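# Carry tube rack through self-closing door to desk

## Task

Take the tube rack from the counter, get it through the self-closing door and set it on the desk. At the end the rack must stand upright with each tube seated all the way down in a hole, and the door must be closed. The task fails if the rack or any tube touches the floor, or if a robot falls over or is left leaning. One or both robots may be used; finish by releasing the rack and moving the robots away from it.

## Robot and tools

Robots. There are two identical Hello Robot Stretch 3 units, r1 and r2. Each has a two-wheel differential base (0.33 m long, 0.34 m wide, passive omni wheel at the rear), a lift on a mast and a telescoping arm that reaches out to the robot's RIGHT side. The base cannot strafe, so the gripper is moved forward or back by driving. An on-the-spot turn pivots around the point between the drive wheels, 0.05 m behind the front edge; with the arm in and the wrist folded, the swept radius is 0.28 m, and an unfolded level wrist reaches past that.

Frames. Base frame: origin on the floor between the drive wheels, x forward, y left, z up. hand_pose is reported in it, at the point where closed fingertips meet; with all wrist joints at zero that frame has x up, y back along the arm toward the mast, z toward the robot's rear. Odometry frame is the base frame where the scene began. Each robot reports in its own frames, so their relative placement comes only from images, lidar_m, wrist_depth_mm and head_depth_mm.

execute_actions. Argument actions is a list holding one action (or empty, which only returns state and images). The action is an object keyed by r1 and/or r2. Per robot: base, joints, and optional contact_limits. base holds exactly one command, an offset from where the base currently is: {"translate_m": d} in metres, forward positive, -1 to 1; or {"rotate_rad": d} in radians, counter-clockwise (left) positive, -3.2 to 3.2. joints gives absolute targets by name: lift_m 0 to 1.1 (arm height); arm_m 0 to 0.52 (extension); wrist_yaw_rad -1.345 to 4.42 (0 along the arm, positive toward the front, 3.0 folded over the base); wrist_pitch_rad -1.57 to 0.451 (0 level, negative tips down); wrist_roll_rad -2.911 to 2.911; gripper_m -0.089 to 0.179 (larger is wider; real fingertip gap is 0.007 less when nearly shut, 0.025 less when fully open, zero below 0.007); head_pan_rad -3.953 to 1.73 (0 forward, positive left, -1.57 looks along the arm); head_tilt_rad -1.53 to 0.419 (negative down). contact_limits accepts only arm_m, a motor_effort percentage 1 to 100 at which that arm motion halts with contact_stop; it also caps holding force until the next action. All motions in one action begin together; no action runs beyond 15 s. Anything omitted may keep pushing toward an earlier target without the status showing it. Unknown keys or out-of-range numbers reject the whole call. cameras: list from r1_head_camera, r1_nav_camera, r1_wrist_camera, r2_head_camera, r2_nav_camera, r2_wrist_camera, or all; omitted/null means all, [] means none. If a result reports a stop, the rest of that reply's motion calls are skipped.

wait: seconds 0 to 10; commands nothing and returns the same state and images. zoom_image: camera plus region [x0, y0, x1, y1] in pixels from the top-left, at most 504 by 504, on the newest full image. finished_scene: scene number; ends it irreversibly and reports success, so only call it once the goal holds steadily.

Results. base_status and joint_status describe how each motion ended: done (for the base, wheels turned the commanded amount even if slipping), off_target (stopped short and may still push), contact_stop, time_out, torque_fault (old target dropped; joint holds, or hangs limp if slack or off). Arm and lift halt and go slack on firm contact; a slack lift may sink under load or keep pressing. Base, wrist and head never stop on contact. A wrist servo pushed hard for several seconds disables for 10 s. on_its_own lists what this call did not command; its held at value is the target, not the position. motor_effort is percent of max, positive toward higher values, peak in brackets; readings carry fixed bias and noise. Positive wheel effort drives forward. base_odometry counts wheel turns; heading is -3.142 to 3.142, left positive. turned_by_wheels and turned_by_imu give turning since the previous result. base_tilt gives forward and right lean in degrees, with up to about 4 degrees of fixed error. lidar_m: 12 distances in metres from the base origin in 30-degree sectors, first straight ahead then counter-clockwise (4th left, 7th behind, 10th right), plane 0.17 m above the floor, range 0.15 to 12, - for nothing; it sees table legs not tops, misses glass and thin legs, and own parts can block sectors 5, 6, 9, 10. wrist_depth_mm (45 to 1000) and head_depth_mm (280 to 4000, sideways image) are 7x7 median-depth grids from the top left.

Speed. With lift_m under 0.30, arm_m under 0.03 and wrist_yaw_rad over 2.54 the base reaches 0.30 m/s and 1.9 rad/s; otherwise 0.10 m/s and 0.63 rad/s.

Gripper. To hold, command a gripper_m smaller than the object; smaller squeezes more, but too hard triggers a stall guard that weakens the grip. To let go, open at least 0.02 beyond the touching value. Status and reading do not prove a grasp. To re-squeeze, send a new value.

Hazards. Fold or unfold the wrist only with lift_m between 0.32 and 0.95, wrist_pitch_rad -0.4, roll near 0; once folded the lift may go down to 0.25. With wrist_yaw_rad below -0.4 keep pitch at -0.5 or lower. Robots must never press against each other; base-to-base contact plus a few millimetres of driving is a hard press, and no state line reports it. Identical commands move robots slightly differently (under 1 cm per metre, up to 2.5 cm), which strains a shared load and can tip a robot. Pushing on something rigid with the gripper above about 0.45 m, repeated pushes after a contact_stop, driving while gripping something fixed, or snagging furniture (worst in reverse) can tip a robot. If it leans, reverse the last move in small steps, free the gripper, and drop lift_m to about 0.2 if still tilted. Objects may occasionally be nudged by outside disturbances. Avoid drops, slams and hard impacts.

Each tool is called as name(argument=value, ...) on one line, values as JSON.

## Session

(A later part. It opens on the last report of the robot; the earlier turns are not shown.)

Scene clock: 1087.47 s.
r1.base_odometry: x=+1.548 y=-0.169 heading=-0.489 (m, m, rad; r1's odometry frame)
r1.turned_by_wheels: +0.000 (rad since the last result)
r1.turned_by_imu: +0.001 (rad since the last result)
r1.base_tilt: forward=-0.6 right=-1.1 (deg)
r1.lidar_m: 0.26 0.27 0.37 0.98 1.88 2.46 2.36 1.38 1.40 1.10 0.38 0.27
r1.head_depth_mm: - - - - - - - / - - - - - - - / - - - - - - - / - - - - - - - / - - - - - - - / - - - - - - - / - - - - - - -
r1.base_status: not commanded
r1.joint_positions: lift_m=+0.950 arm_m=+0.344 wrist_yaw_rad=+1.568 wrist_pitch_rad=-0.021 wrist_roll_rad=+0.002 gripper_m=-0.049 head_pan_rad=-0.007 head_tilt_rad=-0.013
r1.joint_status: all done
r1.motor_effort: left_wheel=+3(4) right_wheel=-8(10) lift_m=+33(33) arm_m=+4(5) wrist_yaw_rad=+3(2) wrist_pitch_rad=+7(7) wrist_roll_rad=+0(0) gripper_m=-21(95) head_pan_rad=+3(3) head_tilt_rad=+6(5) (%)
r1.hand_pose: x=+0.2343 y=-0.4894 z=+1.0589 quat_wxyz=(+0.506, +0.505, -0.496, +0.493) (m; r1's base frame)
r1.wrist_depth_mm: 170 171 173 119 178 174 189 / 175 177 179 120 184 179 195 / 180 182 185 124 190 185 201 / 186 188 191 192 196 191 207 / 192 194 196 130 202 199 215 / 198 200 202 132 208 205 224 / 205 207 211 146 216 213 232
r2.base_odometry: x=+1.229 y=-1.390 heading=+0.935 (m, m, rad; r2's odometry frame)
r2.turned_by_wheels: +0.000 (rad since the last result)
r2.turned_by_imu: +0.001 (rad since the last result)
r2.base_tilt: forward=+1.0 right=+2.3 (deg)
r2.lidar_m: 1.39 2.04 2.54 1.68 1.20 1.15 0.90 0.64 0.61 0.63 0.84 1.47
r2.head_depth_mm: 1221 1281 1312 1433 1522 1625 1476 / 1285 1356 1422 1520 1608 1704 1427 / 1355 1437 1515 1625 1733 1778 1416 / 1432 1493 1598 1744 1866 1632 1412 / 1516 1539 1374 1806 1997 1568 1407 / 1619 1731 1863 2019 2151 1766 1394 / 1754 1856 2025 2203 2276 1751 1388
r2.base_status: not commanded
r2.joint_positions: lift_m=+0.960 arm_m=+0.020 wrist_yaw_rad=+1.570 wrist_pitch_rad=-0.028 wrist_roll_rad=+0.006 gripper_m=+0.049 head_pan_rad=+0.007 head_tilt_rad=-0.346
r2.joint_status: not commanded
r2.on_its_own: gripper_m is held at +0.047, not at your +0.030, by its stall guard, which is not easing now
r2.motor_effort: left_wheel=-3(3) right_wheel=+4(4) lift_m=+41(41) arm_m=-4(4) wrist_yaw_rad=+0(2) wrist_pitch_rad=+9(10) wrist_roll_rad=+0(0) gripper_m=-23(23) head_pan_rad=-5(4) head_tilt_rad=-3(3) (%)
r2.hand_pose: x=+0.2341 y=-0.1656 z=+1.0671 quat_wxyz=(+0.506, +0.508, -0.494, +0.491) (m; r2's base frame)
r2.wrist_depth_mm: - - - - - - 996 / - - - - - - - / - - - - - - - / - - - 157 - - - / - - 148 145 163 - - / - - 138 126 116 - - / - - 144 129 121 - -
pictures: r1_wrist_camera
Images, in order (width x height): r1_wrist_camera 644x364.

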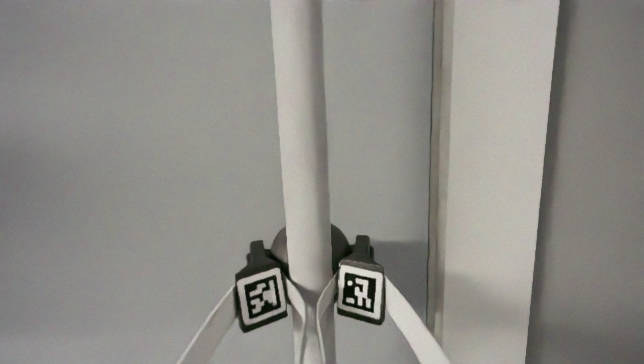

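execute_actions(actions=[{"r1": {"base": {"rotate_rad": -0.25}, "joints": {"arm_m": 0.2923, "gripper_m": -0.06, "wrist_yaw_rad": 1.57}}}], cameras=["r1_wrist_camera"])

Scene clock: 1130.23 s.
r1.base_odometry: x=+1.548 y=-0.169 heading=-0.739 (m, m, rad; r1's odometry frame)
r1.turned_by_wheels: -0.250 (rad since the last result)
r1.turned_by_imu: -0.245 (rad since the last result)
r1.base_tilt: forward=-0.6 right=-1.0 (deg)
r1.lidar_m: 0.21 0.21 0.26 0.53 1.95 2.09 2.37 1.40 1.38 1.34 0.34 0.23
r1.head_depth_mm: - - - - - - - / - - - - - - - / - - - - - - - / - - - - - - - / - - - - - - - / - - - - - - - / - - - - - - -
r1.base_status: done
r1.joint_positions: lift_m=+0.950 arm_m=+0.293 wrist_yaw_rad=+1.569 wrist_pitch_rad=-0.022 wrist_roll_rad=+0.002 gripper_m=-0.056 head_pan_rad=-0.007 head_tilt_rad=-0.013
r1.joint_status: gripper_m off_target (ended at -0.056, target -0.060); the others done
r1.motor_effort: left_wheel=+8(27) right_wheel=-12(39) lift_m=+33(33) arm_m=-5(6) wrist_yaw_rad=+1(28) wrist_pitch_rad=+7(8) wrist_roll_rad=+0(0) gripper_m=-25(84) head_pan_rad=+3(3) head_tilt_rad=+5(5) (%)
r1.hand_pose: x=+0.2343 y=-0.4382 z=+1.0587 quat_wxyz=(+0.506, +0.506, -0.495, +0.494) (m; r1's base frame)
r1.wrist_depth_mm: 157 162 169 115 187 359 394 / 161 167 174 118 193 370 412 / 165 171 179 124 199 381 426 / 169 176 185 191 355 391 449 / 175 181 190 129 369 411 461 / 179 187 194 132 384 428 489 / 185 193 205 210 229 445 506
r2.base_odometry: x=+1.229 y=-1.390 heading=+0.935 (m, m, rad; r2's odometry frame)
r2.turned_by_wheels: +0.000 (rad since the last result)
r2.turned_by_imu: +0.001 (rad since the last result)
r2.base_tilt: forward=+1.0 right=+2.3 (deg)
r2.lidar_m: 1.39 2.05 2.54 1.68 1.20 1.15 0.90 0.64 0.61 0.63 0.84 1.36
r2.head_depth_mm: 1126 1179 1231 1330 1466 1608 1479 / 1204 1271 1281 1407 1501 1594 1421 / 1288 1365 1421 1539 1634 1705 1424 / 1392 1436 1534 1677 1798 1635 1410 / 1503 1555 1610 1812 1953 1567 1410 / 1617 1730 1863 2014 2175 1699 1394 / 1740 1884 2009 2214 2311 1765 1380
r2.base_status: not commanded
r2.joint_positions: lift_m=+0.960 arm_m=+0.020 wrist_yaw_rad=+1.570 wrist_pitch_rad=-0.028 wrist_roll_rad=+0.006 gripper_m=+0.049 head_pan_rad=+0.007 head_tilt_rad=-0.346
r2.joint_status: not commanded
r2.on_its_own: gripper_m is held at +0.047, not at your +0.030, by its stall guard, which is not easing now
r2.motor_effort: left_wheel=-3(3) right_wheel=+4(4) lift_m=+41(41) arm_m=-4(5) wrist_yaw_rad=-1(1) wrist_pitch_rad=+10(10) wrist_roll_rad=+0(0) gripper_m=-23(24) head_pan_rad=-5(4) head_tilt_rad=-3(3) (%)
r2.hand_pose: x=+0.2341 y=-0.1656 z=+1.0671 quat_wxyz=(+0.506, +0.508, -0.494, +0.491) (m; r2's base frame)
r2.wrist_depth_mm: - - - - - - 957 / - - - - - - 965 / - - - 914 - - - / - - - 156 - - - / - - 149 145 163 - - / - - 138 127 116 - - / - - 144 128 121 - -
pictures: r1_wrist_camera
Images, in order (width x height): r1_wrist_camera 644x364.

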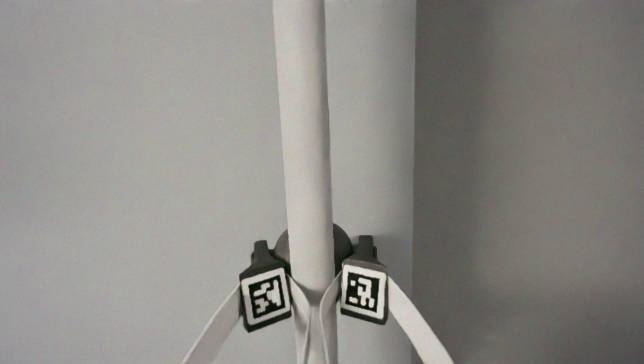

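execute_actions(actions=[{"r1": {"base": {"translate_m": -0.127}}, "r2": {"base": {"translate_m": 0.127}}}], cameras=["r1_wrist_camera"])

Scene clock: 1136.07 s.
r1.base_odometry: x=+1.454 y=-0.083 heading=-0.738 (m, m, rad; r1's odometry frame)
r1.turned_by_wheels: +0.000 (rad since the last result)
r1.turned_by_imu: +0.001 (rad since the last result)
r1.base_tilt: forward=-0.6 right=-1.0 (deg)
r1.lidar_m: 0.27 0.28 0.38 0.78 1.92 2.06 2.24 1.24 1.17 1.38 0.38 0.28
r1.head_depth_mm: - - - - - - - / - - - - - - - / - - - - - - - / - - - - - - - / - - - - - - - / - - - - - - - / - - - - - - -
r1.base_status: done
r1.joint_positions: lift_m=+0.950 arm_m=+0.293 wrist_yaw_rad=+1.562 wrist_pitch_rad=-0.021 wrist_roll_rad=+0.002 gripper_m=-0.041 head_pan_rad=-0.007 head_tilt_rad=-0.013
r1.joint_status: not commanded
r1.on_its_own: gripper_m is held at -0.042, not at your -0.060, by its stall guard, which is not easing now
r1.motor_effort: left_wheel=+7(8) right_wheel=-9(25) lift_m=+33(33) arm_m=-5(5) wrist_yaw_rad=+10(10) wrist_pitch_rad=+7(7) wrist_roll_rad=+0(0) gripper_m=-19(22) head_pan_rad=+4(3) head_tilt_rad=+6(5) (%)
r1.hand_pose: x=+0.2343 y=-0.4400 z=+1.0589 quat_wxyz=(+0.507, +0.504, -0.497, +0.492) (m; r1's base frame)
r1.wrist_depth_mm: 170 172 174 116 180 502 558 / 175 177 179 120 184 517 582 / 180 182 185 124 191 541 615 / 186 188 191 192 197 562 632 / 191 194 197 130 204 579 661 / 198 201 202 133 212 602 688 / 205 208 213 213 219 631 723
r2.base_odometry: x=+1.304 y=-1.288 heading=+0.934 (m, m, rad; r2's odometry frame)
r2.turned_by_wheels: +0.000 (rad since the last result)
r2.turned_by_imu: +0.001 (rad since the last result)
r2.base_tilt: forward=+1.0 right=+2.3 (deg)
r2.lidar_m: 1.17 1.89 2.47 1.84 1.32 1.26 0.99 0.70 0.67 0.69 0.93 1.12
r2.head_depth_mm: 933 969 1008 1068 1173 1477 1475 / 1009 1059 1086 1145 1236 1310 1368 / 1106 1162 1184 1298 1383 1472 1423 / 1221 1283 1323 1455 1554 1652 1397 / 1346 1360 1478 1656 1796 1777 1307 / 1492 1517 1153 1828 1951 1498 1279 / 1596 1729 1841 2036 2172 1758 1348
r2.base_status: done
r2.joint_positions: lift_m=+0.960 arm_m=+0.020 wrist_yaw_rad=+1.570 wrist_pitch_rad=-0.028 wrist_roll_rad=+0.006 gripper_m=+0.049 head_pan_rad=+0.007 head_tilt_rad=-0.346
r2.joint_status: not commanded
r2.on_its_own: gripper_m is held at +0.047, not at your +0.030, by its stall guard, which is not easing now
r2.motor_effort: left_wheel=-3(5) right_wheel=+4(10) lift_m=+41(41) arm_m=-5(4) wrist_yaw_rad=+0(0) wrist_pitch_rad=+9(9) wrist_roll_rad=+1(0) gripper_m=-23(23) head_pan_rad=-4(4) head_tilt_rad=-3(3) (%)
r2.hand_pose: x=+0.2341 y=-0.1656 z=+1.0671 quat_wxyz=(+0.506, +0.508, -0.494, +0.491) (m; r2's base frame)
r2.wrist_depth_mm: - - - - 979 - 867 / - - - - - - 901 / - - 970 711 - - 931 / - - - 156 958 - 917 / - - 148 145 162 - 926 / - - 138 126 117 - 931 / - - 145 128 121 - 987
pictures: r1_wrist_camera
Images, in order (width x height): r1_wrist_camera 644x364.

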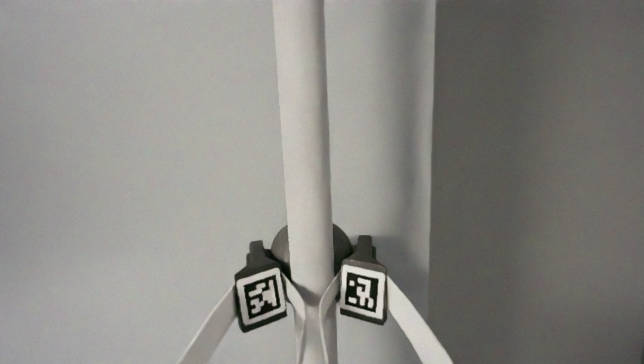

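execute_actions(actions=[{"r1": {"base": {"rotate_rad": -0.3}, "joints": {"arm_m": 0.2345, "gripper_m": -0.05, "wrist_yaw_rad": 1.57}}}], cameras=["r1_wrist_camera"])

execute_actions(actions=[{"r1": {"base": {"translate_m": -0.198}}, "r2": {"base": {"translate_m": 0.198}}, "r2": {"base": {"translate_m": 0.198}}}], cameras=["r1_wrist_camera"])

Scene clock: 1148.10 s.
r1.base_odometry: x=+1.454 y=-0.083 heading=-1.038 (m, m, rad; r1's odometry frame)
r1.turned_by_wheels: -0.300 (rad since the last result)
r1.turned_by_imu: -0.293 (rad since the last result)
r1.base_tilt: forward=-0.6 right=-1.0 (deg)
r1.lidar_m: 0.20 0.20 0.25 0.48 1.33 1.83 2.35 2.24 1.17 1.44 0.35 0.22
r1.head_depth_mm: - - - - - - - / - - - - - - - / - - - - - - - / - - - - - - - / - - - - - - - / - - - - - - - / - - - - - - -
r1.base_status: done
r1.joint_positions: lift_m=+0.950 arm_m=+0.235 wrist_yaw_rad=+1.567 wrist_pitch_rad=-0.022 wrist_roll_rad=+0.002 gripper_m=-0.044 head_pan_rad=-0.007 head_tilt_rad=-0.013
r1.joint_status: gripper_m off_target (ended at -0.044, target -0.050); the others done
r1.on_its_own: gripper_m is held at -0.044, not at your -0.050, by its stall guard, which is still easing
r1.motor_effort: left_wheel=+6(26) right_wheel=-10(39) lift_m=+33(33) arm_m=-6(5) wrist_yaw_rad=+4(19) wrist_pitch_rad=+7(8) wrist_roll_rad=+0(0) gripper_m=-3(57) head_pan_rad=+3(3) head_tilt_rad=+6(5) (%)
r1.hand_pose: x=+0.2343 y=-0.3809 z=+1.0586 quat_wxyz=(+0.506, +0.505, -0.495, +0.493) (m; r1's base frame)
r1.wrist_depth_mm: 154 160 169 116 745 862 763 / 158 164 173 119 758 879 775 / 162 169 179 124 779 929 786 / 166 173 184 191 806 967 796 / 171 179 189 129 834 989 816 / 175 185 192 132 900 - 828 / 180 190 205 143 234 - 866
r2.base_odometry: x=+1.304 y=-1.288 heading=+0.934 (m, m, rad; r2's odometry frame)
r2.turned_by_wheels: +0.000 (rad since the last result)
r2.turned_by_imu: +0.001 (rad since the last result)
r2.base_tilt: forward=+1.0 right=+2.3 (deg)
r2.lidar_m: 1.04 1.89 2.48 1.84 1.32 1.26 0.98 0.70 0.67 0.69 0.93 1.00
r2.head_depth_mm: 818 851 911 3274 2286 1541 1473 / 904 944 979 1011 1088 1174 1298 / 1009 1057 1092 1130 1246 1320 1351 / 1142 1203 1210 1356 1446 1551 1412 / 1313 1302 1407 1610 1746 1713 1324 / 1477 1542 1181 1846 2013 1497 1299 / 1599 1720 1854 2034 2168 1761 1384
r2.base_status: not commanded
r2.joint_positions: lift_m=+0.960 arm_m=+0.020 wrist_yaw_rad=+1.570 wrist_pitch_rad=-0.028 wrist_roll_rad=+0.006 gripper_m=+0.049 head_pan_rad=+0.007 head_tilt_rad=-0.346
r2.joint_status: not commanded
r2.on_its_own: gripper_m is held at +0.047, not at your +0.030, by its stall guard, which is not easing now
r2.motor_effort: left_wheel=-3(4) right_wheel=+4(4) lift_m=+41(41) arm_m=-5(5) wrist_yaw_rad=+0(1) wrist_pitch_rad=+9(10) wrist_roll_rad=+0(0) gripper_m=-22(23) head_pan_rad=-4(4) head_tilt_rad=-3(3) (%)
r2.hand_pose: x=+0.2341 y=-0.1656 z=+1.0671 quat_wxyz=(+0.506, +0.508, -0.494, +0.491) (m; r2's base frame)
r2.wrist_depth_mm: - - - - - - 883 / - - - - - - 912 / - - - 802 - - 921 / - - - 157 - - 938 / - - 149 145 164 - 972 / - - 137 126 116 - 969 / - - 145 128 120 - -
pictures: r1_wrist_camera
Images, in order (width x height): r1_wrist_camera 644x364.

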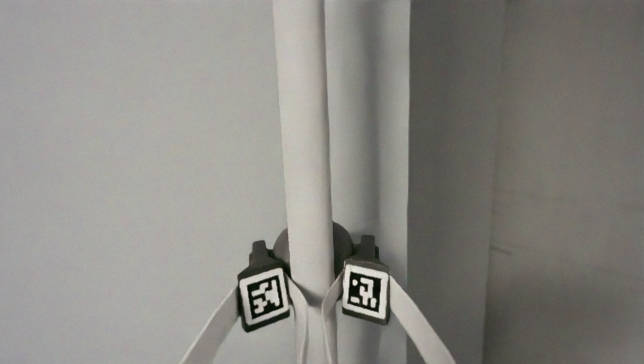

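Scene clock: 1151.03 s.
r1.base_odometry: x=+1.354 y=+0.087 heading=-1.038 (m, m, rad; r1's odometry frame)
r1.turned_by_wheels: +0.000 (rad since the last result)
r1.turned_by_imu: +0.001 (rad since the last result)
r1.base_tilt: forward=-0.6 right=-1.0 (deg)
r1.lidar_m: 0.28 0.30 0.42 0.76 1.69 1.72 2.17 2.07 0.97 0.92 0.39 0.29
r1.head_depth_mm: - - - - - - - / - - - - - - - / - - - - - - - / - - - - - - - / - - - - - - - / - - - - - - - / - - - - - - -
r1.base_status: done
r1.joint_positions: lift_m=+0.950 arm_m=+0.235 wrist_yaw_rad=+1.561 wrist_pitch_rad=-0.022 wrist_roll_rad=+0.002 gripper_m=-0.043 head_pan_rad=-0.007 head_tilt_rad=-0.013
r1.joint_status: not commanded
r1.on_its_own: gripper_m is held at -0.044, not at your -0.050, by its stall guard, which is not easing now
r1.motor_effort: left_wheel=+6(9) right_wheel=-10(23) lift_m=+33(33) arm_m=-5(6) wrist_yaw_rad=+11(20) wrist_pitch_rad=+7(7) wrist_roll_rad=+0(0) gripper_m=-19(22) head_pan_rad=+4(4) head_tilt_rad=+5(6) (%)
r1.hand_pose: x=+0.2343 y=-0.3825 z=+1.0587 quat_wxyz=(+0.508, +0.503, -0.497, +0.491) (m; r1's base frame)
r1.wrist_depth_mm: 174 174 175 116 176 - 857 / 180 180 181 120 182 - 839 / 186 186 187 125 189 - 856 / 192 192 193 191 195 - 891 / 198 198 200 130 202 - 912 / 205 205 205 133 209 - 923 / 213 213 215 212 218 - 930
r2.base_odometry: x=+1.422 y=-1.128 heading=+0.934 (m, m, rad; r2's odometry frame)
r2.turned_by_wheels: +0.000 (rad since the last result)
r2.turned_by_imu: +0.001 (rad since the last result)
r2.base_tilt: forward=+1.0 right=+2.3 (deg)
r2.lidar_m: 0.65 0.92 2.38 2.09 1.50 1.43 1.12 0.80 0.77 0.79 1.06 1.18
r2.head_depth_mm: 2724 2927 3107 3283 2541 1839 1457 / 535 555 588 634 2183 1750 1424 / 627 639 647 673 727 783 838 / 759 801 839 826 939 1003 1068 / 963 1028 1100 590 1218 1385 1360 / 1275 1358 1472 567 1734 1765 1396 / 1390 798 1620 495 1914 1700 1212
r2.base_status: done
r2.joint_positions: lift_m=+0.960 arm_m=+0.020 wrist_yaw_rad=+1.570 wrist_pitch_rad=-0.028 wrist_roll_rad=+0.006 gripper_m=+0.049 head_pan_rad=+0.007 head_tilt_rad=-0.346
r2.joint_status: not commanded
r2.on_its_own: gripper_m is held at +0.047, not at your +0.030, by its stall guard, which is not easing now
r2.motor_effort: left_wheel=-3(5) right_wheel=+4(10) lift_m=+41(40) arm_m=-5(5) wrist_yaw_rad=+1(1) wrist_pitch_rad=+9(10) wrist_roll_rad=+0(0) gripper_m=-24(23) head_pan_rad=-5(4) head_tilt_rad=-3(2) (%)
r2.hand_pose: x=+0.2341 y=-0.1656 z=+1.0671 quat_wxyz=(+0.506, +0.508, -0.494, +0.491) (m; r2's base frame)
r2.wrist_depth_mm: - - - 624 - 861 756 / - - - 674 - 873 769 / 709 - - 537 - 899 792 / - 501 564 156 - 909 778 / - - 149 146 163 918 831 / - - 138 126 117 937 823 / - - 145 129 121 929 843
pictures: r1_wrist_camera
Images, in order (width x height): r1_wrist_camera 644x364.

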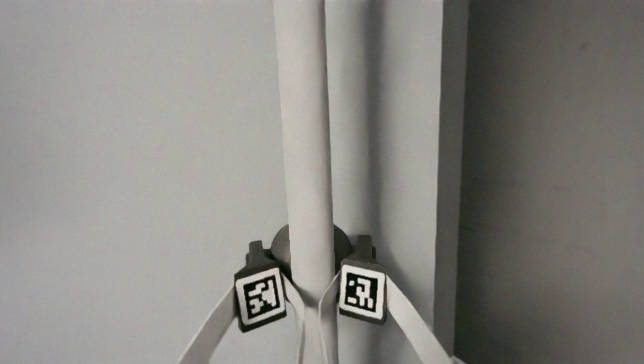

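execute_actions(actions=[{"r1": {"base": {"rotate_rad": -0.3}, "joints": {"arm_m": 0.175, "gripper_m": -0.06, "wrist_yaw_rad": 1.57}}}], cameras=["r1_wrist_camera"])

execute_actions(actions=[{"r1": {"base": {"translate_m": -0.163}}, "r2": {"base": {"translate_m": 0.163}}}], cameras=["r1_wrist_camera", "r2_head_camera"])

Scene clock: 1190.63 s.
r1.base_odometry: x=+1.354 y=+0.087 heading=-1.337 (m, m, rad; r1's odometry frame)
r1.turned_by_wheels: -0.300 (rad since the last result)
r1.turned_by_imu: -0.293 (rad since the last result)
r1.base_tilt: forward=-0.5 right=-1.0 (deg)
r1.lidar_m: 0.22 0.22 0.27 0.55 1.00 1.68 1.87 2.08 2.07 0.92 0.37 0.24
r1.head_depth_mm: - - - - - - - / - - - - - - - / - - - - - - - / - - - - - - - / - - - - - - - / - - - - - - - / - - - - - - -
r1.base_status: done
r1.joint_positions: lift_m=+0.950 arm_m=+0.175 wrist_yaw_rad=+1.572 wrist_pitch_rad=-0.023 wrist_roll_rad=+0.002 gripper_m=-0.055 head_pan_rad=-0.007 head_tilt_rad=-0.013
r1.joint_status: gripper_m off_target (ended at -0.055, target -0.060); the others done
r1.on_its_own: gripper_m is held at -0.054, not at your -0.060, by its stall guard, which is still easing
r1.motor_effort: left_wheel=+5(21) right_wheel=-8(34) lift_m=+33(34) arm_m=-5(6) wrist_yaw_rad=-2(27) wrist_pitch_rad=+8(8) wrist_roll_rad=+0(0) gripper_m=-1(85) head_pan_rad=+3(4) head_tilt_rad=+5(5) (%)
r1.hand_pose: x=+0.2343 y=-0.3202 z=+1.0585 quat_wxyz=(+0.505, +0.506, -0.494, +0.494) (m; r1's base frame)
r1.wrist_depth_mm: 156 162 169 115 188 - 876 / 160 166 174 119 - - 884 / 164 170 179 123 - - 924 / 169 176 185 190 - - 944 / 173 180 189 129 - - 949 / 178 186 193 132 - - 988 / 183 192 205 209 229 - -
r2.base_odometry: x=+1.422 y=-1.128 heading=+0.934 (m, m, rad; r2's odometry frame)
r2.turned_by_wheels: +0.000 (rad since the last result)
r2.turned_by_imu: +0.001 (rad since the last result)
r2.base_tilt: forward=+1.0 right=+2.3 (deg)
r2.lidar_m: 0.59 0.92 2.38 2.09 1.50 1.44 1.12 0.80 0.77 0.79 1.06 1.18
r2.head_depth_mm: 2835 3000 3070 3324 2557 1827 1458 / 2979 3118 3264 3421 2505 1828 1420 / 473 502 543 3377 2339 1733 1415 / 564 580 619 636 679 721 771 / 793 846 902 624 1044 1136 1247 / 1274 1367 1470 1543 1758 1710 1321 / 1382 806 1571 578 1855 1636 1214
r2.base_status: not commanded
r2.joint_positions: lift_m=+0.960 arm_m=+0.020 wrist_yaw_rad=+1.570 wrist_pitch_rad=-0.028 wrist_roll_rad=+0.006 gripper_m=+0.049 head_pan_rad=+0.007 head_tilt_rad=-0.346
r2.joint_status: not commanded
r2.on_its_own: gripper_m is held at +0.047, not at your +0.030, by its stall guard, which is not easing now
r2.motor_effort: left_wheel=-3(3) right_wheel=+4(4) lift_m=+41(41) arm_m=-4(4) wrist_yaw_rad=+1(0) wrist_pitch_rad=+9(10) wrist_roll_rad=+0(0) gripper_m=-23(23) head_pan_rad=-5(5) head_tilt_rad=-2(3) (%)
r2.hand_pose: x=+0.2341 y=-0.1656 z=+1.0671 quat_wxyz=(+0.506, +0.508, -0.494, +0.491) (m; r2's base frame)
r2.wrist_depth_mm: - - 695 - - 859 763 / - - 773 - - 856 800 / 480 886 533 - - 866 795 / - 581 566 156 - 900 807 / - - 149 145 163 913 835 / - - 137 126 117 906 825 / - - 145 129 121 918 844
pictures: r1_wrist_camera
Images, in order (width x height): r1_wrist_camera 644x364.

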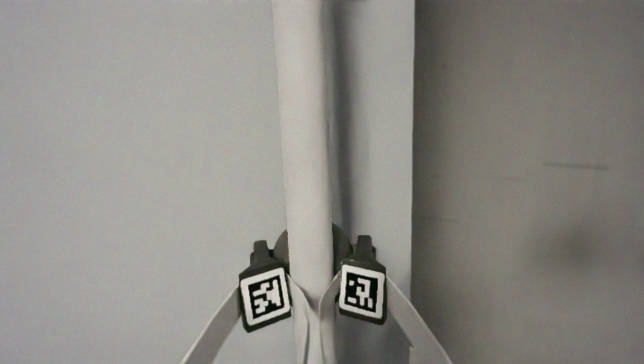

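Scene clock: 1193.20 s.
r1.base_odometry: x=+1.316 y=+0.246 heading=-1.337 (m, m, rad; r1's odometry frame)
r1.turned_by_wheels: +0.000 (rad since the last result)
r1.turned_by_imu: +0.001 (rad since the last result)
r1.base_tilt: forward=-0.6 right=-1.1 (deg)
r1.lidar_m: 0.28 0.29 0.40 0.74 1.18 1.55 1.73 1.97 1.96 0.82 0.38 0.29
r1.head_depth_mm: - - - - - - - / - - - - - - - / - - - - - - - / - - - - - - - / - - - - - - - / - - - - - - - / - - - - - - -
r1.base_status: done
r1.joint_positions: lift_m=+0.950 arm_m=+0.175 wrist_yaw_rad=+1.566 wrist_pitch_rad=-0.022 wrist_roll_rad=+0.002 gripper_m=-0.044 head_pan_rad=-0.007 head_tilt_rad=-0.013
r1.joint_status: not commanded
r1.on_its_own: gripper_m is held at -0.045, not at your -0.060, by its stall guard, which is not easing now
r1.motor_effort: left_wheel=+7(9) right_wheel=-11(23) lift_m=+33(33) arm_m=-4(5) wrist_yaw_rad=+5(9) wrist_pitch_rad=+7(8) wrist_roll_rad=+0(0) gripper_m=-20(24) head_pan_rad=+3(3) head_tilt_rad=+5(5) (%)
r1.hand_pose: x=+0.2343 y=-0.3216 z=+1.0586 quat_wxyz=(+0.507, +0.505, -0.496, +0.493) (m; r1's base frame)
r1.wrist_depth_mm: 174 174 175 117 178 - 947 / 179 179 180 120 182 - 992 / 184 184 186 123 189 455 469 / 190 191 192 191 196 - - / 197 198 199 130 202 - - / 203 204 204 132 210 - - / 211 211 214 145 218 - -
r2.base_odometry: x=+1.519 y=-0.997 heading=+0.934 (m, m, rad; r2's odometry frame)
r2.turned_by_wheels: +0.000 (rad since the last result)
r2.turned_by_imu: +0.001 (rad since the last result)
r2.base_tilt: forward=+1.0 right=+2.3 (deg)
r2.lidar_m: 0.41 0.39 2.30 2.31 1.65 1.58 1.24 0.88 0.85 0.87 1.10 1.04
r2.head_depth_mm: 2689 2848 2931 3186 2508 1824 1484 / 2877 3000 3152 3328 2532 1824 1429 / 2999 3194 3329 3542 2472 1801 1415 / 3179 3388 3571 3666 2465 1807 1420 / 3355 3554 3836 3823 2451 1790 1401 / 987 899 822 752 692 638 592 / 291 303 323 344 375 417 1304
r2.base_status: done
r2.joint_positions: lift_m=+0.960 arm_m=+0.020 wrist_yaw_rad=+1.570 wrist_pitch_rad=-0.028 wrist_roll_rad=+0.006 gripper_m=+0.049 head_pan_rad=+0.007 head_tilt_rad=-0.346
r2.joint_status: not commanded
r2.on_its_own: gripper_m is held at +0.047, not at your +0.030, by its stall guard, which is not easing now
r2.motor_effort: left_wheel=-4(5) right_wheel=+4(11) lift_m=+41(41) arm_m=-4(4) wrist_yaw_rad=+0(0) wrist_pitch_rad=+9(9) wrist_roll_rad=+0(0) gripper_m=-23(23) head_pan_rad=-4(4) head_tilt_rad=-3(3) (%)
r2.hand_pose: x=+0.2341 y=-0.1656 z=+1.0671 quat_wxyz=(+0.506, +0.508, -0.494, +0.491) (m; r2's base frame)
r2.wrist_depth_mm: 308 509 - - - 722 655 / 311 505 - - - 728 675 / 310 502 - - - 749 671 / 310 502 - 156 - 754 687 / 329 496 149 146 162 795 710 / 350 447 138 126 116 773 721 / 352 440 145 128 120 788 737
pictures: r1_wrist_camera, r2_head_camera (sideways: a quarter turn clockwise sets it upright)
Images, in order (width x height): r1_wrist_camera 644x364, r2_head_camera 896x504.

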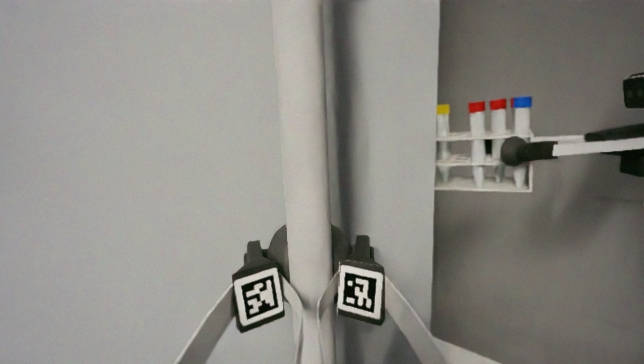

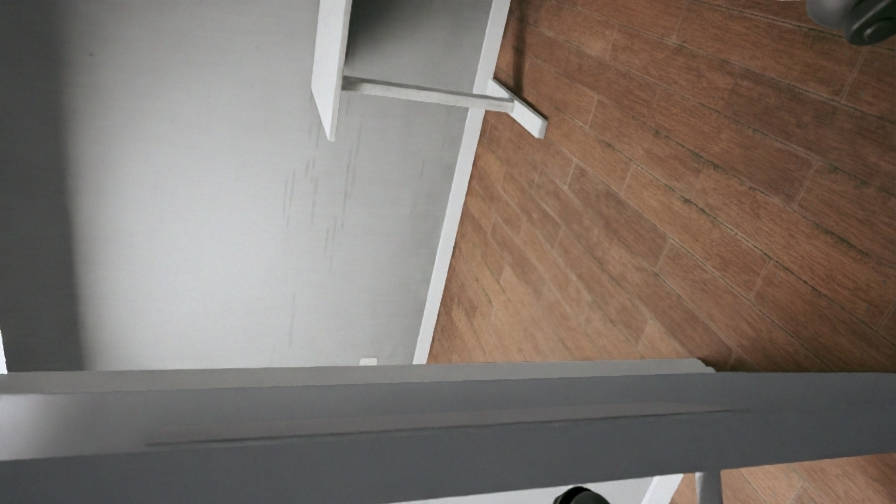

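execute_actions(actions=[{"r1": {"base": {"rotate_rad": -0.2}, "joints": {"arm_m": 0.1348, "gripper_m": -0.05, "wrist_yaw_rad": 1.57}}, "r2": {"joints": {"head_pan_rad": 0.35, "head_tilt_rad": -0.3}}}], cameras=["r1_wrist_camera", "r2_head_camera"])

Scene clock: 1213.63 s.
r1.base_odometry: x=+1.316 y=+0.246 heading=-1.537 (m, m, rad; r1's odometry frame)
r1.turned_by_wheels: -0.200 (rad since the last result)
r1.turned_by_imu: -0.195 (rad since the last result)
r1.base_tilt: forward=-0.7 right=-1.1 (deg)
r1.lidar_m: 0.24 0.24 0.30 0.66 0.93 1.55 1.60 2.04 1.97 2.04 0.38 0.25
r1.head_depth_mm: - - - - - - - / - - - - - - - / - - - - - - - / - - - - - - - / - - - - - - - / - - - - - - - / - - - - - - -
r1.base_status: done
r1.joint_positions: lift_m=+0.950 arm_m=+0.135 wrist_yaw_rad=+1.574 wrist_pitch_rad=-0.023 wrist_roll_rad=+0.002 gripper_m=-0.046 head_pan_rad=-0.007 head_tilt_rad=-0.013
r1.joint_status: all done
r1.motor_effort: left_wheel=+6(18) right_wheel=-6(28) lift_m=+33(33) arm_m=-5(5) wrist_yaw_rad=-5(18) wrist_pitch_rad=+8(7) wrist_roll_rad=+0(0) gripper_m=-20(51) head_pan_rad=+4(3) head_tilt_rad=+5(5) (%)
r1.hand_pose: x=+0.2343 y=-0.2793 z=+1.0584 quat_wxyz=(+0.505, +0.507, -0.494, +0.495) (m; r1's base frame)
r1.wrist_depth_mm: 160 164 170 118 186 - - / 164 169 175 120 191 - 534 / 168 174 181 123 197 549 - / 174 179 186 129 203 - - / 179 184 192 129 211 - - / 184 190 195 132 - - - / 189 196 208 209 227 - -
r2.base_odometry: x=+1.519 y=-0.997 heading=+0.934 (m, m, rad; r2's odometry frame)
r2.turned_by_wheels: +0.000 (rad since the last result)
r2.turned_by_imu: +0.001 (rad since the last result)
r2.base_tilt: forward=+1.1 right=+2.3 (deg)
r2.lidar_m: 0.89 0.40 2.31 2.31 1.65 1.58 1.23 0.89 0.84 0.87 1.10 1.04
r2.head_depth_mm: 3110 3265 3359 3522 2702 1913 1479 / 3318 3561 3798 3794 2670 1910 1474 / 739 869 1064 1354 1594 1745 1459 / 415 452 499 557 628 720 844 / 309 327 350 374 402 436 473 / 1769 714 434 464 479 1638 1225 / 2100 2264 877 2718 2184 1833 1387
r2.base_status: not commanded
r2.joint_positions: lift_m=+0.960 arm_m=+0.020 wrist_yaw_rad=+1.570 wrist_pitch_rad=-0.028 wrist_roll_rad=+0.006 gripper_m=+0.049 head_pan_rad=+0.343 head_tilt_rad=-0.310
r2.joint_status: all done
r2.on_its_own: gripper_m is held at +0.047, not at your +0.030, by its stall guard, which is not easing now
r2.motor_effort: left_wheel=-4(4) right_wheel=+4(4) lift_m=+41(41) arm_m=-5(4) wrist_yaw_rad=+0(1) wrist_pitch_rad=+10(10) wrist_roll_rad=+0(0) gripper_m=-23(23) head_pan_rad=+4(34) head_tilt_rad=+6(14) (%)
r2.hand_pose: x=+0.2341 y=-0.1656 z=+1.0671 quat_wxyz=(+0.506, +0.508, -0.494, +0.491) (m; r2's base frame)
r2.wrist_depth_mm: 395 605 - - - 736 652 / 392 609 - - - 734 679 / 397 604 - - - 755 673 / 400 603 - 156 - 760 691 / 395 609 149 145 163 794 708 / 395 550 137 126 117 803 750 / 395 564 145 129 120 790 733
pictures: r1_wrist_camera, r2_head_camera (sideways: a quarter turn clockwise sets it upright)
Images, in order (width x height): r1_wrist_camera 644x364, r2_head_camera 896x504.

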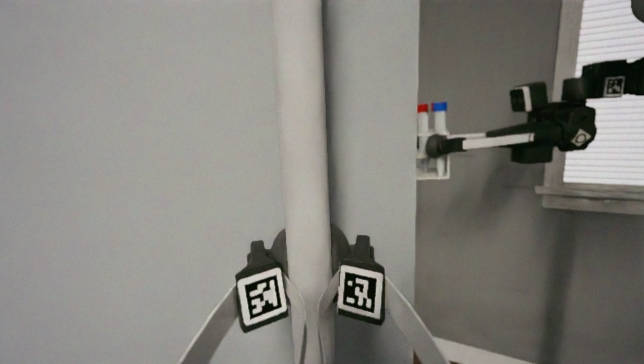

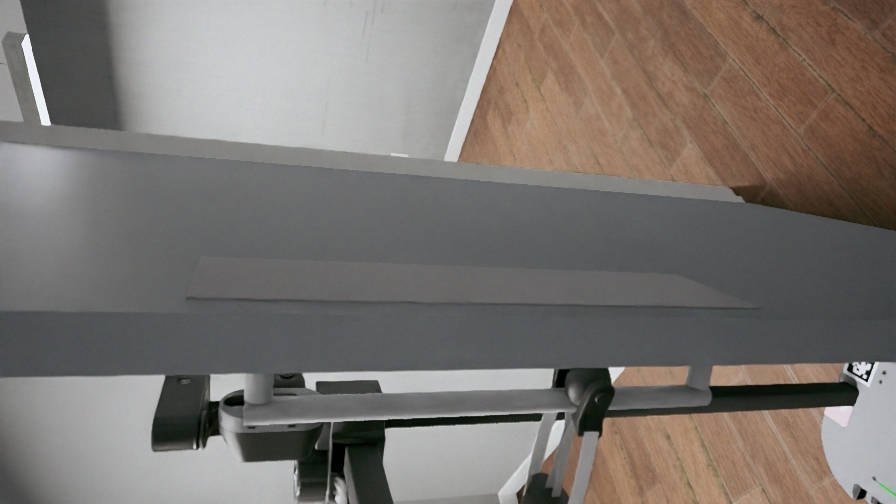

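execute_actions(actions=[{"r1": {"base": {"translate_m": -0.098}}}], cameras=["r1_wrist_camera", "r2_nav_camera"])

Scene clock: 1218.60 s.
r1.base_odometry: x=+1.313 y=+0.344 heading=-1.536 (m, m, rad; r1's odometry frame)
r1.turned_by_wheels: +0.000 (rad since the last result)
r1.turned_by_imu: +0.001 (rad since the last result)
r1.base_tilt: forward=-0.6 right=-1.2 (deg)
r1.lidar_m: 0.27 0.28 0.38 0.74 1.00 1.47 1.52 1.99 1.92 1.98 0.38 0.28
r1.head_depth_mm: - - - - - - - / - - - - - - - / - - - - - - - / - - - - - - - / - - - - - - - / - - - - - - - / - - - - - - -
r1.base_status: done
r1.joint_positions: lift_m=+0.950 arm_m=+0.135 wrist_yaw_rad=+1.571 wrist_pitch_rad=-0.022 wrist_roll_rad=+0.002 gripper_m=-0.043 head_pan_rad=-0.007 head_tilt_rad=-0.013
r1.joint_status: not commanded
r1.on_its_own: gripper_m is held at -0.044, not at your -0.050, by its stall guard, which is not easing now
r1.motor_effort: left_wheel=+6(8) right_wheel=-11(22) lift_m=+33(34) arm_m=-5(5) wrist_yaw_rad=-1(5) wrist_pitch_rad=+8(8) wrist_roll_rad=+0(0) gripper_m=-20(20) head_pan_rad=+4(3) head_tilt_rad=+5(6) (%)
r1.hand_pose: x=+0.2343 y=-0.2801 z=+1.0586 quat_wxyz=(+0.505, +0.506, -0.494, +0.494) (m; r1's base frame)
r1.wrist_depth_mm: 170 172 174 174 179 - 491 / 175 177 179 121 185 - 613 / 181 182 186 124 190 636 - / 187 188 191 128 197 - - / 192 196 196 130 203 - - / 199 201 202 132 - - - / 206 208 212 214 221 - -
r2.base_odometry: x=+1.519 y=-0.997 heading=+0.934 (m, m, rad; r2's odometry frame)
r2.turned_by_wheels: +0.000 (rad since the last result)
r2.turned_by_imu: +0.001 (rad since the last result)
r2.base_tilt: forward=+1.0 right=+2.3 (deg)
r2.lidar_m: 1.11 0.45 2.30 2.30 1.65 1.58 1.24 0.88 0.85 0.87 1.10 1.04
r2.head_depth_mm: 3107 3233 3414 3538 2683 1908 1473 / 3301 3544 3740 3787 2651 1891 1472 / 940 1051 1200 1384 1598 1735 1466 / 658 711 775 851 945 1056 1206 / 506 538 574 614 661 714 781 / 412 433 453 478 506 541 576 / 346 362 380 402 430 464 507
r2.base_status: not commanded
r2.joint_positions: lift_m=+0.960 arm_m=+0.020 wrist_yaw_rad=+1.570 wrist_pitch_rad=-0.028 wrist_roll_rad=+0.006 gripper_m=+0.049 head_pan_rad=+0.343 head_tilt_rad=-0.310
r2.joint_status: not commanded
r2.on_its_own: gripper_m is held at +0.047, not at your +0.030, by its stall guard, which is not easing now
r2.motor_effort: left_wheel=-4(4) right_wheel=+4(4) lift_m=+41(41) arm_m=-4(5) wrist_yaw_rad=+0(1) wrist_pitch_rad=+10(10) wrist_roll_rad=+0(0) gripper_m=-24(23) head_pan_rad=+4(4) head_tilt_rad=+6(6) (%)
r2.hand_pose: x=+0.2341 y=-0.1656 z=+1.0671 quat_wxyz=(+0.506, +0.508, -0.494, +0.491) (m; r2's base frame)
r2.wrist_depth_mm: 509 744 - - - 725 669 / 500 741 - - - 725 662 / 502 730 - - - 740 692 / 505 722 - 156 - 782 686 / 502 733 149 145 162 783 697 / 490 701 138 126 117 821 724 / 497 693 144 129 121 799 737
pictures: r1_wrist_camera, r2_nav_camera (sideways: a quarter turn counterclockwise sets it upright)
Images, in order (width x height): r1_wrist_camera 644x364, r2_nav_camera 672x504.

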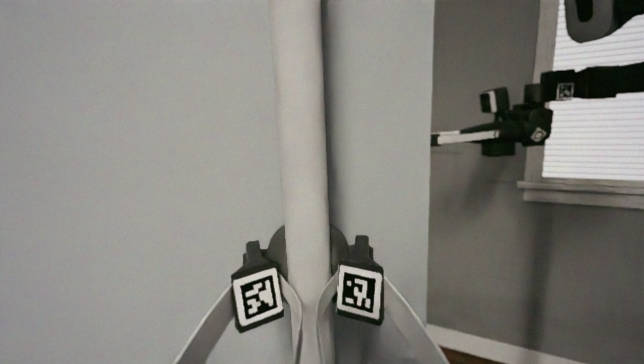

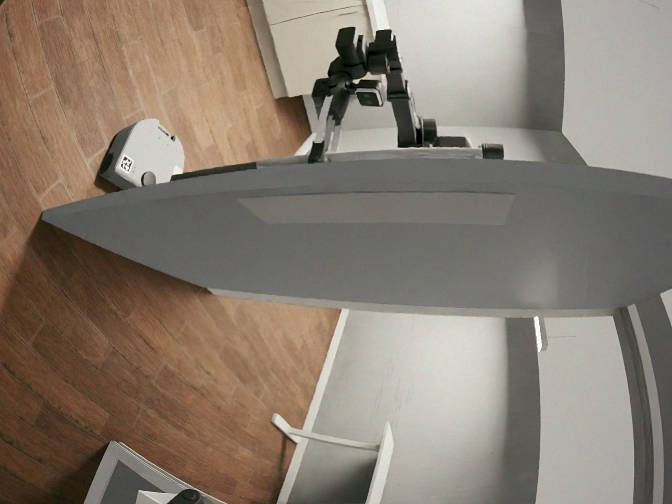

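execute_actions(actions=[{"r1": {"base": {"rotate_rad": -0.2}, "joints": {"arm_m": 0.0955, "gripper_m": -0.06, "wrist_yaw_rad": 1.57}}, "r2": {"joints": {"head_pan_rad": 0.0, "head_tilt_rad": -0.3}}}], cameras=["r1_wrist_camera"])

Scene clock: 1311.77 s.
r1.base_odometry: x=+1.313 y=+0.344 heading=-1.736 (m, m, rad; r1's odometry frame)
r1.turned_by_wheels: -0.200 (rad since the last result)
r1.turned_by_imu: -0.195 (rad since the last result)
r1.base_tilt: forward=-0.6 right=-1.1 (deg)
r1.lidar_m: 0.23 0.23 0.29 0.58 0.85 1.47 1.47 1.75 1.92 1.92 0.39 0.25
r1.head_depth_mm: - - - - - - - / - - - - - - - / - - - - - - - / - - - - - - - / - - - - - - - / - - - - - - - / - - - - - - -
r1.base_status: done
r1.joint_positions: lift_m=+0.950 arm_m=+0.096 wrist_yaw_rad=+1.577 wrist_pitch_rad=-0.023 wrist_roll_rad=+0.002 gripper_m=-0.056 head_pan_rad=-0.007 head_tilt_rad=-0.013
r1.joint_status: gripper_m off_target (ended at -0.056, target -0.060); the others done
r1.motor_effort: left_wheel=+6(17) right_wheel=-8(28) lift_m=+33(33) arm_m=-5(3) wrist_yaw_rad=-9(22) wrist_pitch_rad=+8(8) wrist_roll_rad=+0(0) gripper_m=-24(84) head_pan_rad=+3(4) head_tilt_rad=+5(6) (%)
r1.hand_pose: x=+0.2342 y=-0.2392 z=+1.0584 quat_wxyz=(+0.504, +0.508, -0.493, +0.495) (m; r1's base frame)
r1.wrist_depth_mm: 156 161 168 118 - 595 462 / 160 166 174 119 743 741 463 / 164 170 179 123 730 - - / 169 175 185 128 - - - / 173 181 190 129 - - - / 179 186 195 132 - - - / 184 192 206 210 229 - -
r2.base_odometry: x=+1.519 y=-0.997 heading=+0.934 (m, m, rad; r2's odometry frame)
r2.turned_by_wheels: +0.000 (rad since the last result)
r2.turned_by_imu: +0.001 (rad since the last result)
r2.base_tilt: forward=+1.1 right=+2.3 (deg)
r2.lidar_m: 1.17 0.48 0.50 2.30 1.65 1.58 1.24 0.89 0.84 0.87 1.10 1.04
r2.head_depth_mm: 2721 2835 2973 3141 2704 1908 1530 / 2842 2992 3141 3351 2660 1893 1466 / 3023 3174 3340 3533 2662 1882 1464 / 3211 3374 3541 3732 2622 1869 1450 / 3369 3609 3825 3906 2566 1855 1444 / 1130 1175 1225 1280 1333 1391 1355 / 807 832 857 880 906 935 963
r2.base_status: not commanded
r2.joint_positions: lift_m=+0.960 arm_m=+0.020 wrist_yaw_rad=+1.570 wrist_pitch_rad=-0.028 wrist_roll_rad=+0.006 gripper_m=+0.049 head_pan_rad=+0.007 head_tilt_rad=-0.310
r2.joint_status: all done
r2.on_its_own: gripper_m is held at +0.047, not at your +0.030, by its stall guard, which is not easing now
r2.motor_effort: left_wheel=-3(3) right_wheel=+4(4) lift_m=+40(41) arm_m=-4(4) wrist_yaw_rad=+0(0) wrist_pitch_rad=+10(9) wrist_roll_rad=+0(0) gripper_m=-23(23) head_pan_rad=-4(36) head_tilt_rad=+7(4) (%)
r2.hand_pose: x=+0.2341 y=-0.1656 z=+1.0671 quat_wxyz=(+0.506, +0.508, -0.494, +0.491) (m; r2's base frame)
r2.wrist_depth_mm: 543 757 - - - 736 672 / 546 792 - - - 741 669 / 545 778 - - - 754 670 / 548 768 - 157 - 758 683 / 548 763 150 145 163 761 720 / 561 738 137 126 116 805 699 / 543 730 145 129 121 801 711
pictures: r1_wrist_camera
Images, in order (width x height): r1_wrist_camera 644x364.

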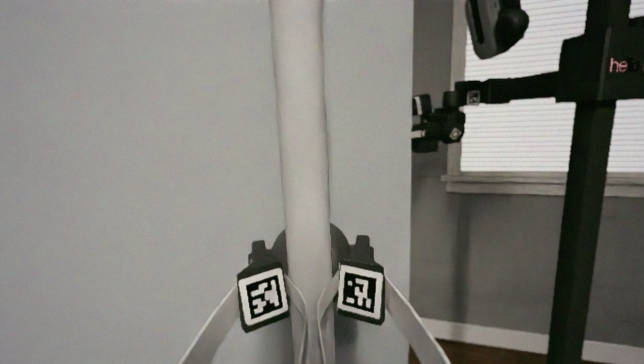

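execute_actions(actions=[{"r1": {"base": {"translate_m": -0.178}}}], cameras=["r1_wrist_camera", "r2_head_camera"])

Scene clock: 1318.03 s.
r1.base_odometry: x=+1.342 y=+0.519 heading=-1.735 (m, m, rad; r1's odometry frame)
r1.turned_by_wheels: +0.000 (rad since the last result)
r1.turned_by_imu: +0.001 (rad since the last result)
r1.base_tilt: forward=-0.6 right=-1.1 (deg)
r1.lidar_m: 0.28 0.29 0.41 0.77 0.92 1.30 1.30 1.55 1.86 1.87 0.38 0.29
r1.head_depth_mm: - - - - - - - / - - - - - - - / - - - - - - - / - - - - - - - / - - - - - - - / - - - - - - - / - - - - - - -
r1.base_status: done
r1.joint_positions: lift_m=+0.950 arm_m=+0.096 wrist_yaw_rad=+1.573 wrist_pitch_rad=-0.023 wrist_roll_rad=+0.002 gripper_m=-0.041 head_pan_rad=-0.007 head_tilt_rad=-0.013
r1.joint_status: not commanded
r1.on_its_own: gripper_m is held at -0.042, not at your -0.060, by its stall guard, which is not easing now
r1.motor_effort: left_wheel=+6(6) right_wheel=-11(21) lift_m=+33(33) arm_m=-3(4) wrist_yaw_rad=-4(7) wrist_pitch_rad=+8(8) wrist_roll_rad=+0(0) gripper_m=-20(21) head_pan_rad=+4(4) head_tilt_rad=+6(5) (%)
r1.hand_pose: x=+0.2343 y=-0.2401 z=+1.0585 quat_wxyz=(+0.505, +0.507, -0.494, +0.494) (m; r1's base frame)
r1.wrist_depth_mm: 177 176 176 174 177 - - / 182 181 181 123 183 641 - / 188 186 187 124 188 - - / 194 194 194 128 195 - - / 199 200 199 131 202 - - / 207 208 207 133 209 - - / 215 216 217 214 218 - -
r2.base_odometry: x=+1.519 y=-0.997 heading=+0.934 (m, m, rad; r2's odometry frame)
r2.turned_by_wheels: +0.000 (rad since the last result)
r2.turned_by_imu: +0.001 (rad since the last result)
r2.base_tilt: forward=+1.1 right=+2.3 (deg)
r2.lidar_m: 1.27 0.69 0.63 2.30 1.65 1.58 1.24 0.88 0.84 0.87 1.09 1.04
r2.head_depth_mm: 2733 2858 2963 3128 2711 1922 1510 / 2889 3025 3166 3320 2686 1905 1474 / 3040 3214 3372 3528 2663 1885 1465 / 3174 3427 3573 3745 2616 1874 1450 / 3427 3600 3838 3957 2597 1852 1445 / 1138 1199 1258 1326 1395 1476 1400 / 927 965 1005 1045 1090 1138 1190
r2.base_status: not commanded
r2.joint_positions: lift_m=+0.960 arm_m=+0.020 wrist_yaw_rad=+1.570 wrist_pitch_rad=-0.028 wrist_roll_rad=+0.006 gripper_m=+0.049 head_pan_rad=+0.007 head_tilt_rad=-0.310
r2.joint_status: not commanded
r2.on_its_own: gripper_m is held at +0.047, not at your +0.030, by its stall guard, which is not easing now
r2.motor_effort: left_wheel=-3(3) right_wheel=+4(4) lift_m=+41(41) arm_m=-4(4) wrist_yaw_rad=-1(2) wrist_pitch_rad=+10(9) wrist_roll_rad=+0(0) gripper_m=-24(23) head_pan_rad=-4(5) head_tilt_rad=+6(6) (%)
r2.hand_pose: x=+0.2341 y=-0.1656 z=+1.0671 quat_wxyz=(+0.506, +0.508, -0.494, +0.491) (m; r2's base frame)
r2.wrist_depth_mm: 668 881 - - - 733 667 / 664 869 - - - 752 673 / 683 877 - - - 761 663 / 658 894 - 156 - 773 676 / 680 893 149 145 162 774 702 / 686 873 137 126 116 798 720 / 688 906 144 128 120 798 725
pictures: r1_wrist_camera, r2_head_camera (sideways: a quarter turn clockwise sets it upright)
Images, in order (width x height): r1_wrist_camera 644x364, r2_head_camera 896x504.

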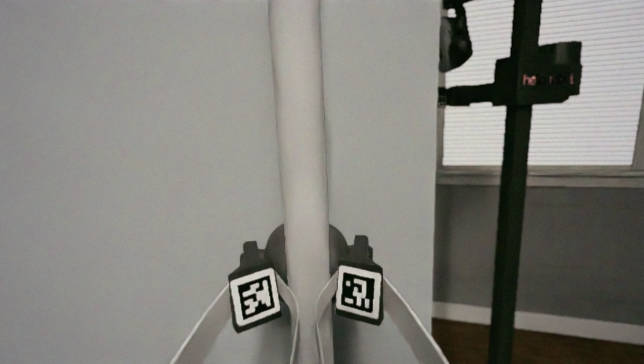

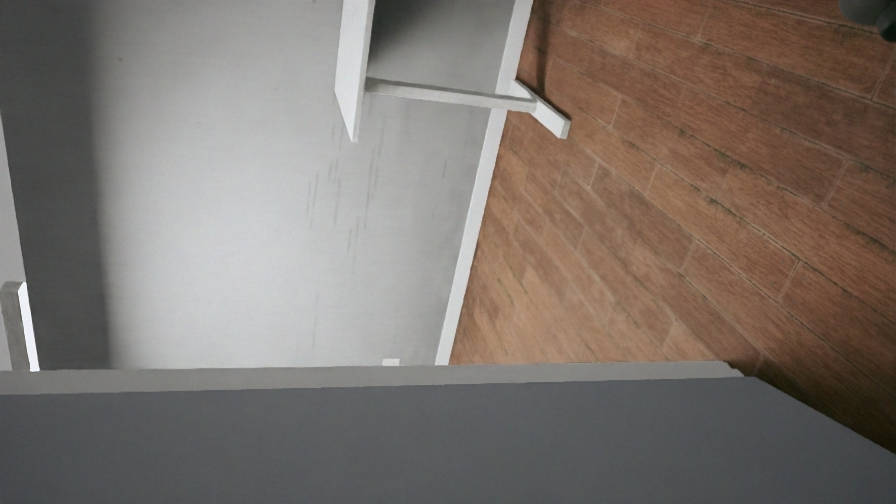

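execute_actions(actions=[{"r2": {"base": {"rotate_rad": -0.06}}}], cameras=["r2_head_camera"])

Scene clock: 1400.83 s.
r1.base_odometry: x=+1.342 y=+0.519 heading=-1.735 (m, m, rad; r1's odometry frame)
r1.turned_by_wheels: +0.000 (rad since the last result)
r1.turned_by_imu: +0.001 (rad since the last result)
r1.base_tilt: forward=-0.6 right=-1.1 (deg)
r1.lidar_m: 0.28 0.29 0.41 0.77 0.92 1.30 1.30 1.55 1.86 1.87 0.38 0.29
r1.head_depth_mm: - - - - - - - / - - - - - - - / - - - - - - - / - - - - - - - / - - - - - - - / - - - - - - - / - - - - - - -
r1.base_status: not commanded
r1.joint_positions: lift_m=+0.950 arm_m=+0.096 wrist_yaw_rad=+1.573 wrist_pitch_rad=-0.023 wrist_roll_rad=+0.002 gripper_m=-0.041 head_pan_rad=-0.007 head_tilt_rad=-0.013
r1.joint_status: not commanded
r1.on_its_own: gripper_m is held at -0.042, not at your -0.060, by its stall guard, which is not easing now
r1.motor_effort: left_wheel=+7(7) right_wheel=-11(11) lift_m=+33(33) arm_m=-4(3) wrist_yaw_rad=-4(4) wrist_pitch_rad=+8(7) wrist_roll_rad=+0(0) gripper_m=-20(21) head_pan_rad=+3(3) head_tilt_rad=+6(6) (%)
r1.hand_pose: x=+0.2343 y=-0.2401 z=+1.0585 quat_wxyz=(+0.505, +0.507, -0.494, +0.494) (m; r1's base frame)
r1.wrist_depth_mm: 176 175 175 174 176 - - / 182 181 182 123 182 642 - / 188 187 187 124 188 - - / 193 194 194 128 194 - - / 200 200 200 131 200 - - / 208 207 207 133 209 - - / 214 214 216 213 218 - -
r2.base_odometry: x=+1.519 y=-0.997 heading=+0.874 (m, m, rad; r2's odometry frame)
r2.turned_by_wheels: -0.060 (rad since the last result)
r2.turned_by_imu: -0.059 (rad since the last result)
r2.base_tilt: forward=+1.0 right=+2.3 (deg)
r2.lidar_m: 1.46 0.72 0.64 2.34 1.68 1.58 1.32 0.90 0.84 0.86 1.11 1.04
r2.head_depth_mm: 2693 2827 2896 3110 2711 1917 1518 / 2836 2951 3061 3259 2703 1900 1468 / 2949 3107 3258 3441 2636 1894 1456 / 3111 3252 3463 3638 2639 1874 1451 / 3265 3466 3676 3841 2601 1855 1450 / 3438 3600 3800 3565 2315 1679 1439 / 1036 1076 1118 1165 1209 1261 1306
r2.base_status: done
r2.joint_positions: lift_m=+0.960 arm_m=+0.020 wrist_yaw_rad=+1.570 wrist_pitch_rad=-0.028 wrist_roll_rad=+0.006 gripper_m=+0.049 head_pan_rad=+0.007 head_tilt_rad=-0.310
r2.joint_status: not commanded
r2.on_its_own: gripper_m is held at +0.047, not at your +0.030, by its stall guard, which is not easing now
r2.motor_effort: left_wheel=+2(3) right_wheel=-4(4) lift_m=+41(41) arm_m=-4(4) wrist_yaw_rad=+0(1) wrist_pitch_rad=+10(9) wrist_roll_rad=+0(0) gripper_m=-23(23) head_pan_rad=-5(4) head_tilt_rad=+6(7) (%)
r2.hand_pose: x=+0.2341 y=-0.1656 z=+1.0671 quat_wxyz=(+0.506, +0.508, -0.494, +0.491) (m; r2's base frame)
r2.wrist_depth_mm: 694 925 - - - 738 672 / 718 969 - - - 742 689 / 718 979 - - - 769 711 / 708 966 - 157 - 782 717 / 729 963 149 144 163 779 723 / 707 927 138 126 117 815 731 / 728 899 144 128 121 814 740
pictures: r2_head_camera (sideways: a quarter turn clockwise sets it upright)
Images, in order (width x height): r2_head_camera 896x504.

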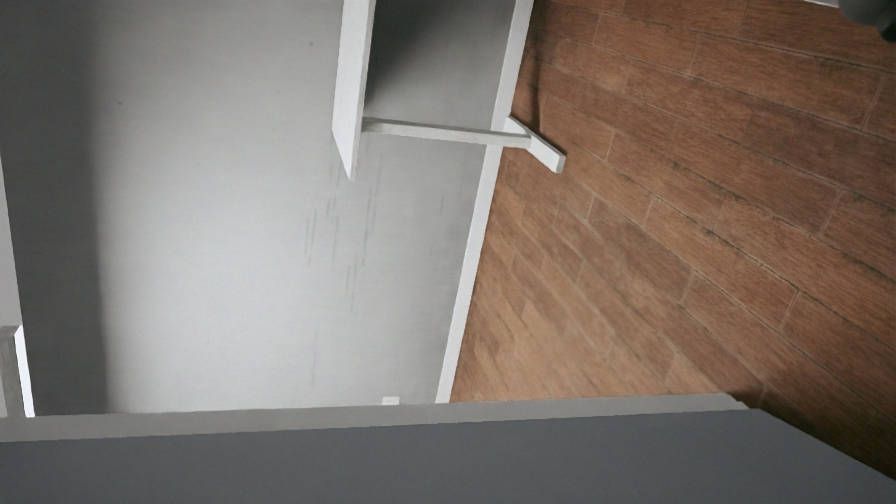

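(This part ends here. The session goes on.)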